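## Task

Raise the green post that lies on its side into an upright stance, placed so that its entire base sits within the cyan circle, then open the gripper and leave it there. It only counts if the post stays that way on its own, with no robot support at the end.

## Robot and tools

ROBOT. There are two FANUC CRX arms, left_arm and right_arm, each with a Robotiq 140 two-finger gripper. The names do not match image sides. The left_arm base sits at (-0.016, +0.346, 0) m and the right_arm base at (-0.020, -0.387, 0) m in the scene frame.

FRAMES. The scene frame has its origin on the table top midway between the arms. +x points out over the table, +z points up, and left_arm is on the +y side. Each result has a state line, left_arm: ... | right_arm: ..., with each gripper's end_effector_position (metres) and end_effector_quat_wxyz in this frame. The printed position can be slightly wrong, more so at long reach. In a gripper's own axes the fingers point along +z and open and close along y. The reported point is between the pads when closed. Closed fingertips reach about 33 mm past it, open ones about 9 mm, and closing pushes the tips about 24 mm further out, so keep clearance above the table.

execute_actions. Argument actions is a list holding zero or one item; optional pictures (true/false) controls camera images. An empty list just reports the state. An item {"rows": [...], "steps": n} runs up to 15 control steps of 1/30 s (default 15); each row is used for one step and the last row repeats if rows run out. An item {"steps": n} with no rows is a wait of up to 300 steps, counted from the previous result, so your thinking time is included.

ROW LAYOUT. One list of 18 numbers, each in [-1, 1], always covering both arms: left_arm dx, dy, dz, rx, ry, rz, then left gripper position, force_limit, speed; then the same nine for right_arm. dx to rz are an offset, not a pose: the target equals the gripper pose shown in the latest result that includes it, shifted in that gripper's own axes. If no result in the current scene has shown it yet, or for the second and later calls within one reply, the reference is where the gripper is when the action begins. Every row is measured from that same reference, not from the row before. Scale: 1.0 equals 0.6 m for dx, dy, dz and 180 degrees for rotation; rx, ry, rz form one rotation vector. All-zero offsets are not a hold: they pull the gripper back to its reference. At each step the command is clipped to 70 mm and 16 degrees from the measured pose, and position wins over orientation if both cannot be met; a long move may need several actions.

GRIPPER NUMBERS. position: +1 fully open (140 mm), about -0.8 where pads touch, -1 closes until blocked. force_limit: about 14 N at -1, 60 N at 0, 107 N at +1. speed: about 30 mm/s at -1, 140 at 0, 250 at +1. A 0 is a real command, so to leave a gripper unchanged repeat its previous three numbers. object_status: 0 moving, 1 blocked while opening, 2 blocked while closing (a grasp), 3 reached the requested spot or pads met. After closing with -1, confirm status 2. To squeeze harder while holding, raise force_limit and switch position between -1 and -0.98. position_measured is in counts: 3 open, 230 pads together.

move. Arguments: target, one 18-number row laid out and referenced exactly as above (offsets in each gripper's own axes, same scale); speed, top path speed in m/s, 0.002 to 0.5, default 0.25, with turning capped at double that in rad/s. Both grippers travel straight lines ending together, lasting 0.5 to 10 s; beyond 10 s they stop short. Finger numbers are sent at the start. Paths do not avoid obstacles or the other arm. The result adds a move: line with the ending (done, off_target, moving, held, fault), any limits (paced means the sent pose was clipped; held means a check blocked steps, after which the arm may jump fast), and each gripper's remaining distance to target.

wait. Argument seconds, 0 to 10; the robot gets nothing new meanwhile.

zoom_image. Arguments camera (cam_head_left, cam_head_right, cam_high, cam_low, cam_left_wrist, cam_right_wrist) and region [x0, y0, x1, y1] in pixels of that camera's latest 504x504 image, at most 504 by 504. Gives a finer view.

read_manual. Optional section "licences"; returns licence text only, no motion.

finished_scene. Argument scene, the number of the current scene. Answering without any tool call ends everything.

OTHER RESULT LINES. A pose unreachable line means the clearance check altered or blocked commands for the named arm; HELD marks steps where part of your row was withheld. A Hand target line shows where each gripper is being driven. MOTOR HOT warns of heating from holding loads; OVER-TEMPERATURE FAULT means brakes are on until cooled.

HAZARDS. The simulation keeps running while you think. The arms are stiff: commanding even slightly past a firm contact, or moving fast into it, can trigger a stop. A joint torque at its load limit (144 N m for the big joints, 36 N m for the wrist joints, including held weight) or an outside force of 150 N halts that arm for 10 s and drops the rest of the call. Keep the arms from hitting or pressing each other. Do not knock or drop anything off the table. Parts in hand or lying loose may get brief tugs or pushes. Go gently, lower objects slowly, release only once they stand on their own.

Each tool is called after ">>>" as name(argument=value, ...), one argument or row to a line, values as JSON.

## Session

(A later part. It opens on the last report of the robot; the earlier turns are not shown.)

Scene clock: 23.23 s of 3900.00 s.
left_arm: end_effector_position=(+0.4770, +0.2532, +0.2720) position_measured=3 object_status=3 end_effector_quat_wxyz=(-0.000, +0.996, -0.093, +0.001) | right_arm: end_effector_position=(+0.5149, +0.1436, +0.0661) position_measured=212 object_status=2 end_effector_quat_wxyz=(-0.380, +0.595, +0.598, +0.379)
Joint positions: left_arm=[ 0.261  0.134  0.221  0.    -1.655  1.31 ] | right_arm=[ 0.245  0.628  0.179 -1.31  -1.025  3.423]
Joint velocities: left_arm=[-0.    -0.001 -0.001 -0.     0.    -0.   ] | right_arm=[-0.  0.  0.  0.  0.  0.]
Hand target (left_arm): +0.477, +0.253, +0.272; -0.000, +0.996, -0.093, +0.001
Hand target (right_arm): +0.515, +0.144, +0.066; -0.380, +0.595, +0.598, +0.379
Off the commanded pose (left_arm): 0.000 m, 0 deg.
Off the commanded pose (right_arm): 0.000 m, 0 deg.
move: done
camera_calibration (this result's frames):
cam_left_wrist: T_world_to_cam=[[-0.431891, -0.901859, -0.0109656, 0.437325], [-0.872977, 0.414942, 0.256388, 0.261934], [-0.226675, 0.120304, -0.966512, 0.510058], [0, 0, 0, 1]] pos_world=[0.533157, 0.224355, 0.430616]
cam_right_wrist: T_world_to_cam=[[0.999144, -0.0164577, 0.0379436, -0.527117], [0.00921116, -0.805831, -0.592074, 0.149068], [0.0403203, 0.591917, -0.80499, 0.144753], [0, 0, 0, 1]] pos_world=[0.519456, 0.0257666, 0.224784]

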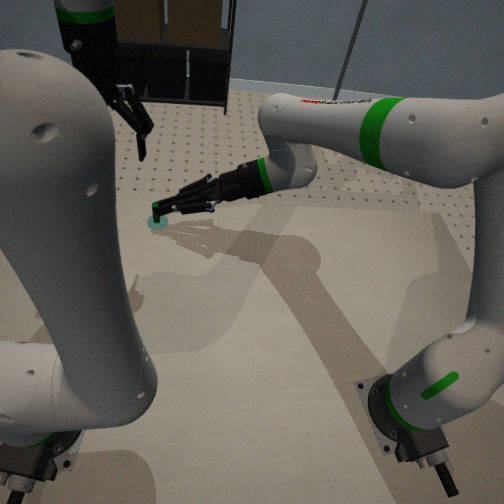

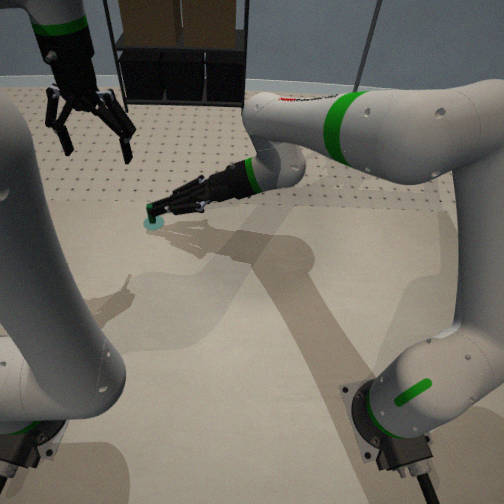

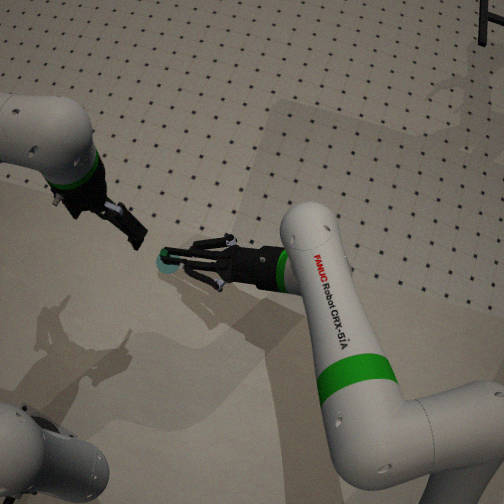

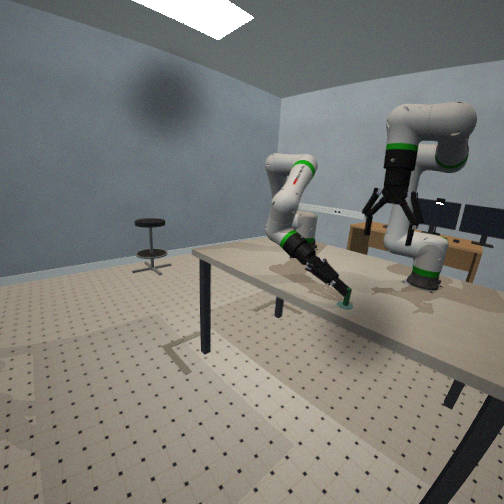

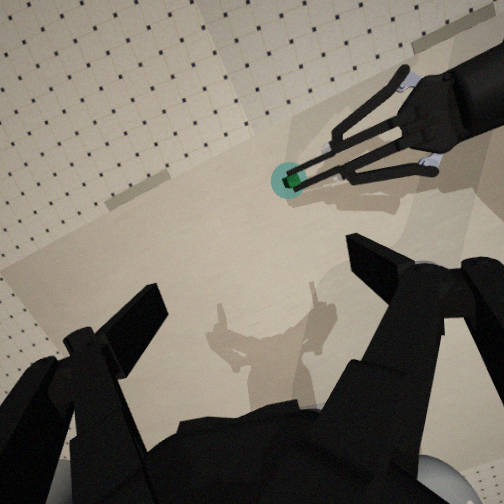

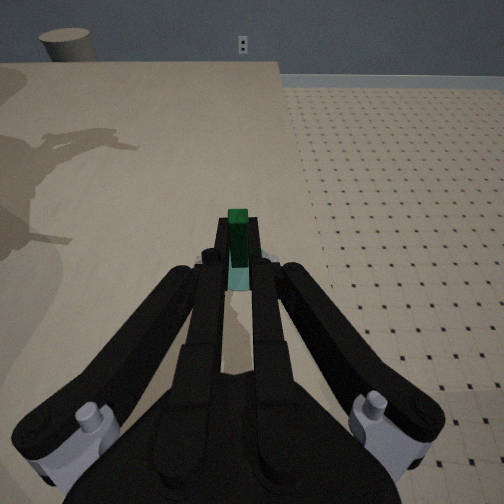

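>>> move(
  target=[0,0,0,0,0,0,1,0,0, -0.00604,0,0.00282,0,0,0,-1,0.5,0.5],
  speed=0.02,
)

>>> zoom_image(
  camera="cam_low",
  region=[290, 240, 390, 320],
)

>>> zoom_image(
  camera="cam_head_left",
  region=[100, 160, 220, 250],
)

Scene clock: 24.83 s of 3900.00 s.
left_arm: end_effector_position=(+0.4770, +0.2532, +0.2720) position_measured=3 object_status=3 end_effector_quat_wxyz=(-0.000, +0.996, -0.093, +0.001) | right_arm: end_effector_position=(+0.5150, +0.1437, +0.0622) position_measured=212 object_status=2 end_effector_quat_wxyz=(-0.380, +0.595, +0.598, +0.379)
Joint positions: left_arm=[ 0.261  0.134  0.221  0.    -1.655  1.31 ] | right_arm=[ 0.244  0.634  0.179 -1.314 -1.024  3.431]
Joint velocities: left_arm=[ 0.001 -0.     0.     0.001  0.    -0.   ] | right_arm=[ 0.     0.    -0.001 -0.    -0.     0.   ]
Hand target (left_arm): +0.477, +0.253, +0.272; -0.000, +0.996, -0.093, +0.001
Hand target (right_arm): +0.515, +0.144, +0.062; -0.380, +0.595, +0.598, +0.379
Off the commanded pose (left_arm): 0.000 m, 0 deg.
Off the commanded pose (right_arm): 0.000 m, 0 deg.
move: done
camera_calibration (this result's frames):
cam_left_wrist: T_world_to_cam=[[-0.431891, -0.901859, -0.0109655, 0.437325], [-0.872977, 0.414942, 0.256388, 0.261935], [-0.226676, 0.120304, -0.966512, 0.510058], [0, 0, 0, 1]] pos_world=[0.533157, 0.224356, 0.430616]
cam_right_wrist: T_world_to_cam=[[0.999139, -0.0165092, 0.0380489, -0.527013], [0.0092404, -0.805708, -0.59224, 0.146801], [0.0404337, 0.592082, -0.804862, 0.141558], [0, 0, 0, 1]] pos_world=[0.519479, 0.0257639, 0.220928]

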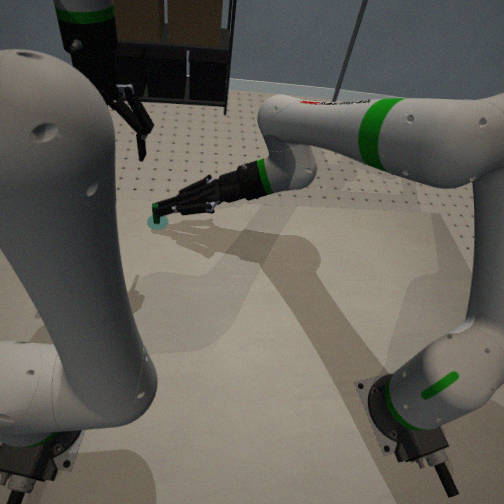

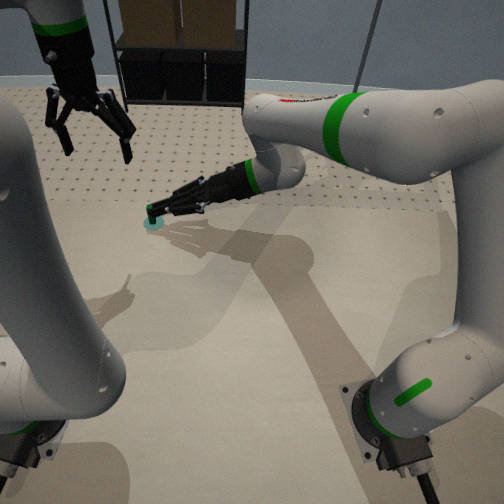

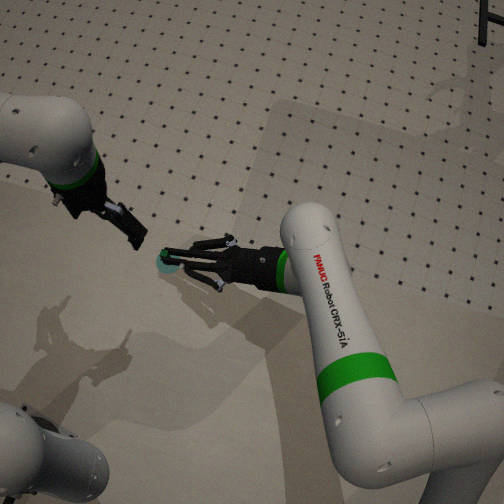

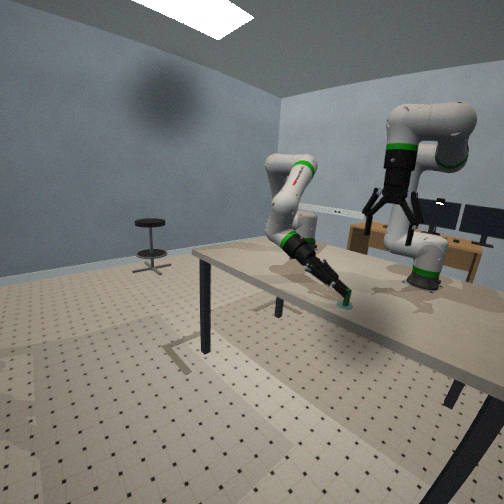

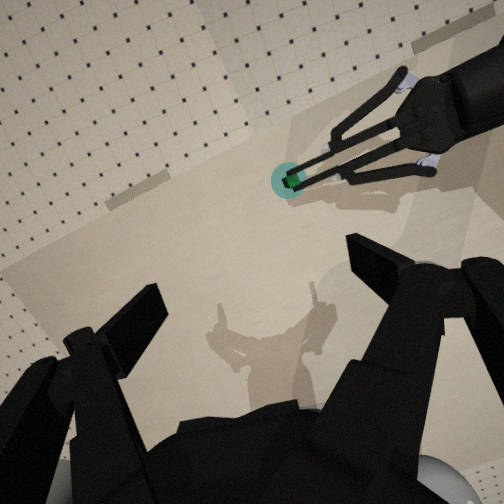

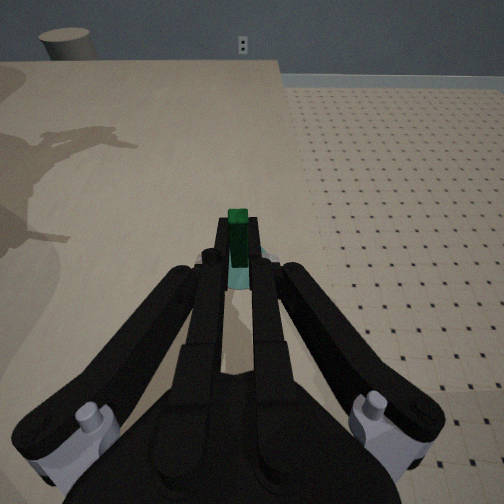

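Region (290, 240, 390, 320) of cam_low's 504x504 image, scaled by 5.040, with more detail than that image has; it fills the top 403 rows of this view, and the rest is white.

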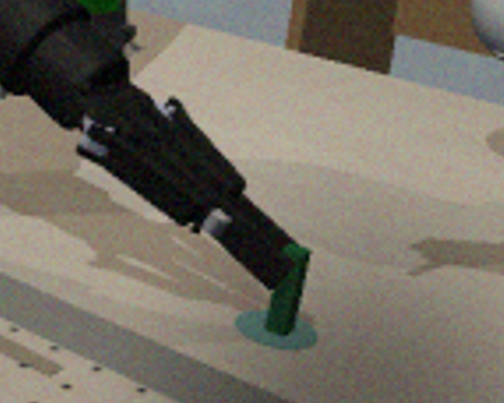

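Region (100, 160, 220, 250) of cam_head_left's 504x504 image, scaled by 4.200, with more detail than that image has; it fills the top 378 rows of this view, and the rest is white.

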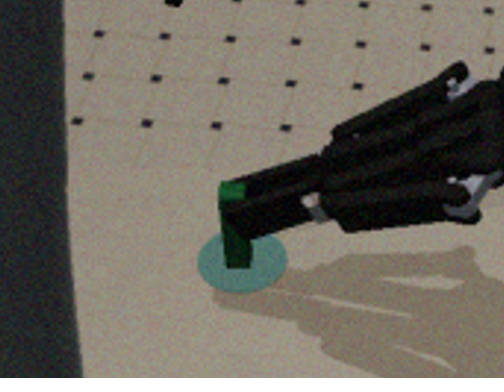

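The post's base looks to be at table level in the centre of the circle. Next I'll release it gently and back the gripper away.

>>> move(
  target=[0,0,0,0,0,0,1,0,0, 0,0,0,0,0,0,0.0,0.2,0.0],
  speed=0.15,
)

>>> move(
  target=[0,0,0,0,0,0,1,0,0, 0.02,0,-0.12,0,0,0,0.0,0.2,0.0],
  speed=0.15,
)

>>> zoom_image(
  camera="cam_left_wrist",
  region=[240, 130, 360, 230],
)

>>> zoom_image(
  camera="cam_head_left",
  region=[100, 160, 220, 250],
)

Scene clock: 26.20 s of 3900.00 s.
left_arm: end_effector_position=(+0.4770, +0.2532, +0.2720) position_measured=3 object_status=3 end_effector_quat_wxyz=(-0.000, +0.996, -0.093, +0.001) | right_arm: end_effector_position=(+0.5150, +0.1437, +0.0622) position_measured=129 object_status=3 end_effector_quat_wxyz=(-0.380, +0.595, +0.598, +0.379)
Joint positions: left_arm=[ 0.261  0.134  0.221  0.    -1.655  1.31 ] | right_arm=[ 0.244  0.634  0.179 -1.314 -1.024  3.431]
Joint velocities: left_arm=[-0.  0. -0. -0.  0.  0.] | right_arm=[-0.    -0.001 -0.     0.001 -0.001  0.   ]
Hand target (left_arm): +0.477, +0.253, +0.272; -0.000, +0.996, -0.093, +0.001
Hand target (right_arm): +0.515, +0.144, +0.062; -0.380, +0.595, +0.598, +0.379
Off the commanded pose (left_arm): 0.000 m, 0 deg.
Off the commanded pose (right_arm): 0.000 m, 0 deg.
move: done
camera_calibration (this result's frames):
cam_left_wrist: T_world_to_cam=[[-0.431891, -0.901859, -0.0109654, 0.437325], [-0.872977, 0.414942, 0.256388, 0.261934], [-0.226676, 0.120304, -0.966512, 0.510058], [0, 0, 0, 1]] pos_world=[0.533157, 0.224356, 0.430616]
cam_right_wrist: T_world_to_cam=[[0.99914, -0.016502, 0.038027, -0.527007], [0.0092326, -0.805718, -0.592227, 0.146786], [0.0404119, 0.592069, -0.804873, 0.14155], [0, 0, 0, 1]] pos_world=[0.519479, 0.0257644, 0.220901]

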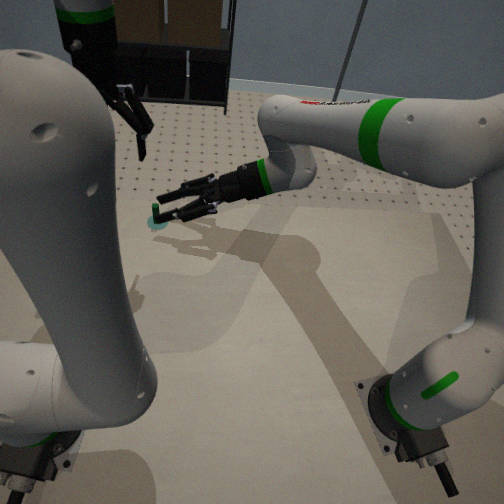

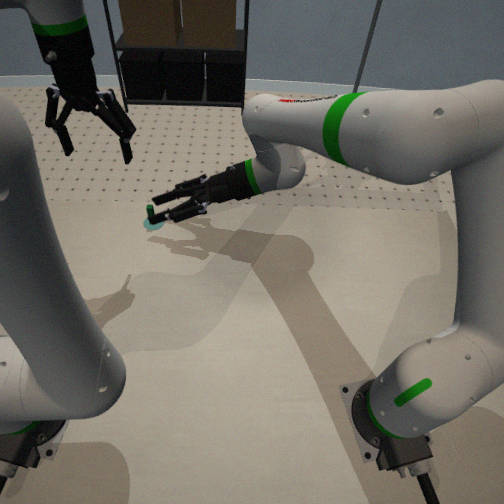

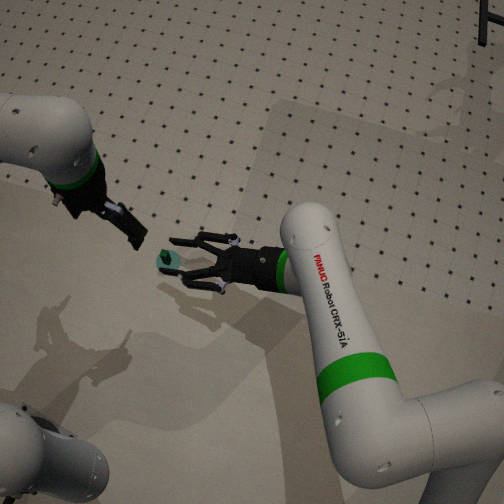

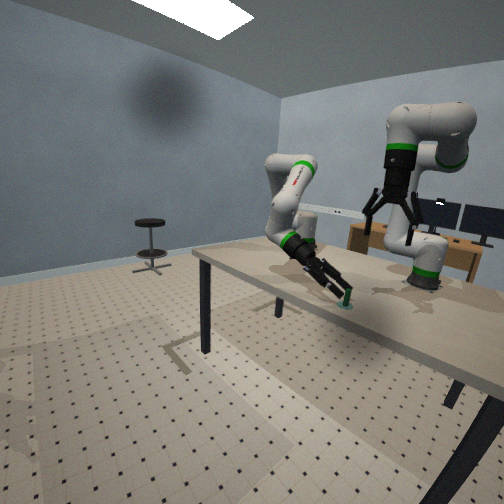

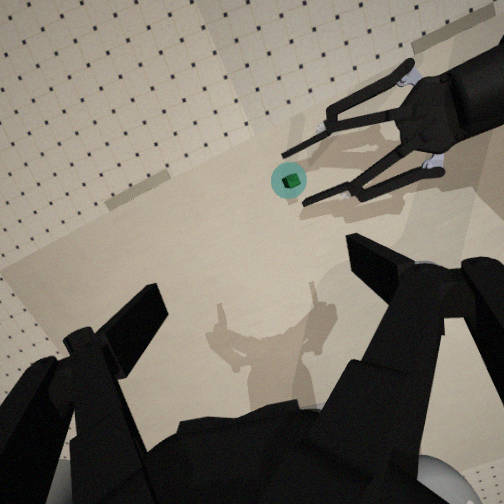

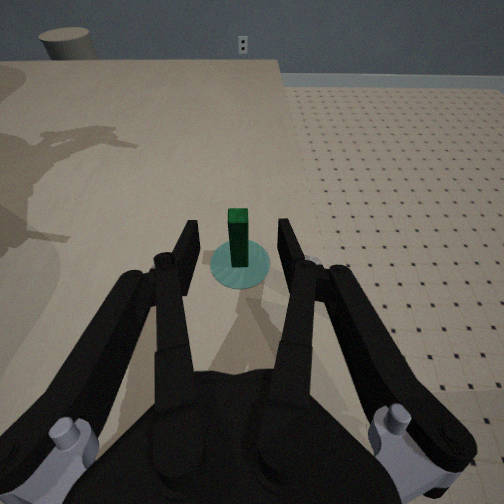

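Scene clock: 27.00 s of 3900.00 s.
left_arm: end_effector_position=(+0.4770, +0.2532, +0.2720) position_measured=3 object_status=3 end_effector_quat_wxyz=(-0.000, +0.996, -0.093, +0.001) | right_arm: end_effector_position=(+0.5152, +0.0837, +0.1036) position_measured=129 object_status=3 end_effector_quat_wxyz=(-0.380, +0.595, +0.598, +0.379)
Joint positions: left_arm=[ 0.261  0.134  0.221  0.    -1.655  1.31 ] | right_arm=[ 0.157  0.533  0.128 -1.263 -1.114  3.402]
Joint velocities: left_arm=[ 0.001 -0.     0.     0.     0.    -0.   ] | right_arm=[-0.001  0.     0.    -0.    -0.002 -0.   ]
Hand target (left_arm): +0.477, +0.253, +0.272; -0.000, +0.996, -0.093, +0.001
Hand target (right_arm): +0.515, +0.084, +0.104; -0.380, +0.595, +0.598, +0.379
Off the commanded pose (left_arm): 0.000 m, 0 deg.
Off the commanded pose (right_arm): 0.000 m, 0 deg.
move: done
camera_calibration (this result's frames):
cam_left_wrist: T_world_to_cam=[[-0.431891, -0.901859, -0.0109656, 0.437325], [-0.872977, 0.414942, 0.256388, 0.261935], [-0.226675, 0.120304, -0.966512, 0.510058], [0, 0, 0, 1]] pos_world=[0.533157, 0.224355, 0.430616]
cam_right_wrist: T_world_to_cam=[[0.999139, -0.0163912, 0.0381163, -0.529782], [0.00937743, -0.805681, -0.592276, 0.122888], [0.0404177, 0.592123, -0.804833, 0.210402], [0, 0, 0, 1]] pos_world=[0.51967, -0.0342595, 0.262316]

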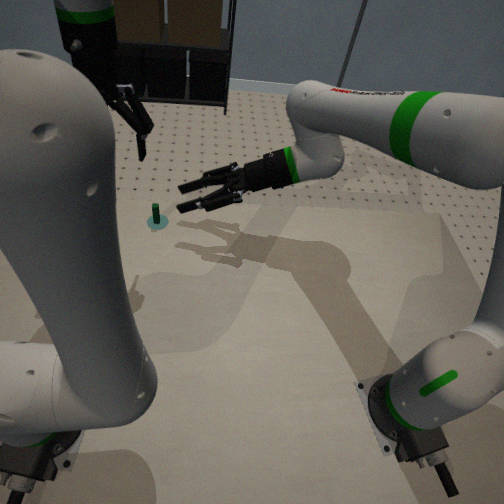

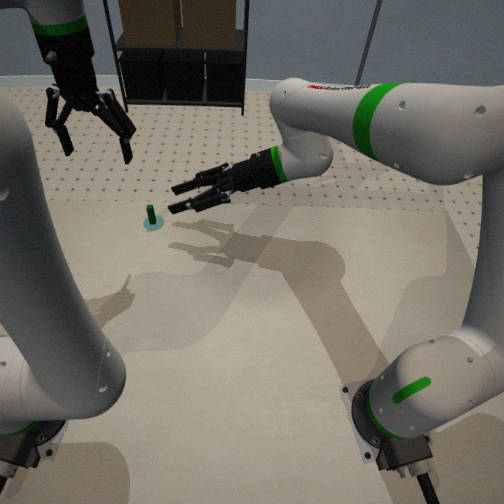

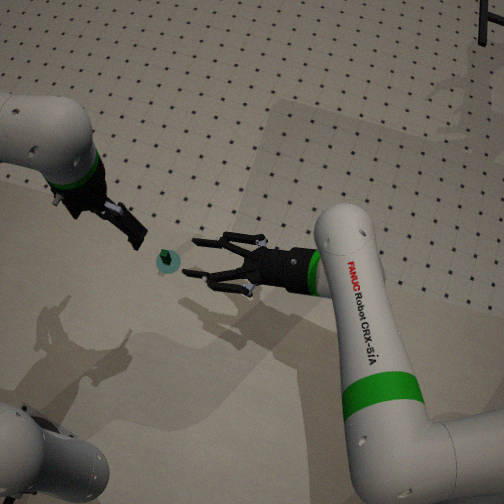

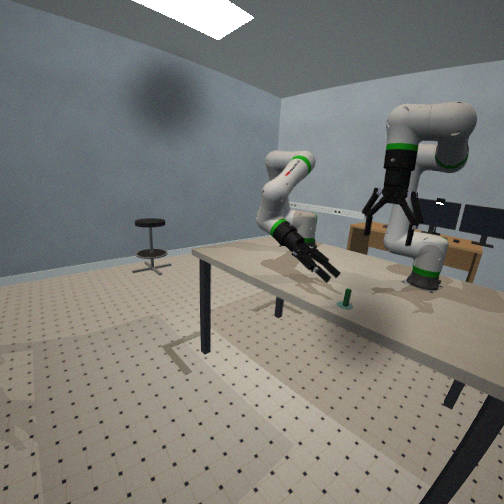

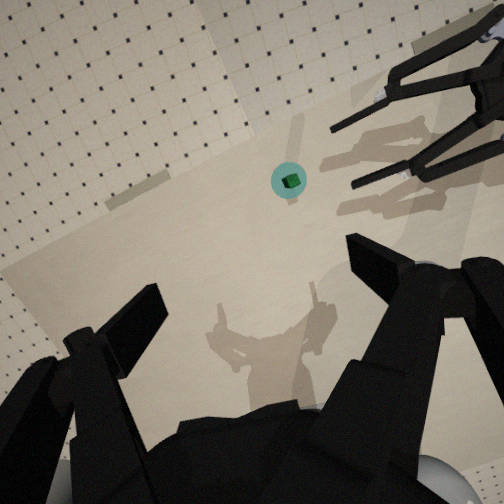

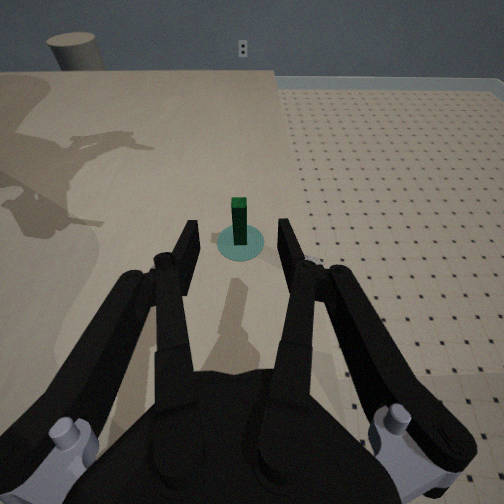

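Region (240, 130, 360, 230) of cam_left_wrist's 504x504 image, scaled by 4.200, with more detail than that image has.

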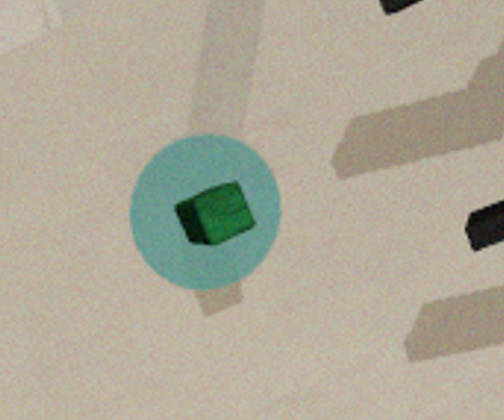

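Region (100, 160, 220, 250) of cam_head_left's 504x504 image, scaled by 4.200, with more detail than that image has; it fills the top 378 rows of this view, and the rest is white.

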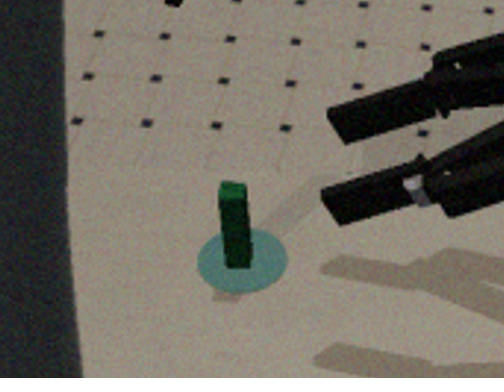

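The green post stands upright in the centre of the circle, and the gripper has released it and moved away. I'm ending scene 2.

>>> finished_scene(
  scene=2,
)

The scene is finished: the task was done.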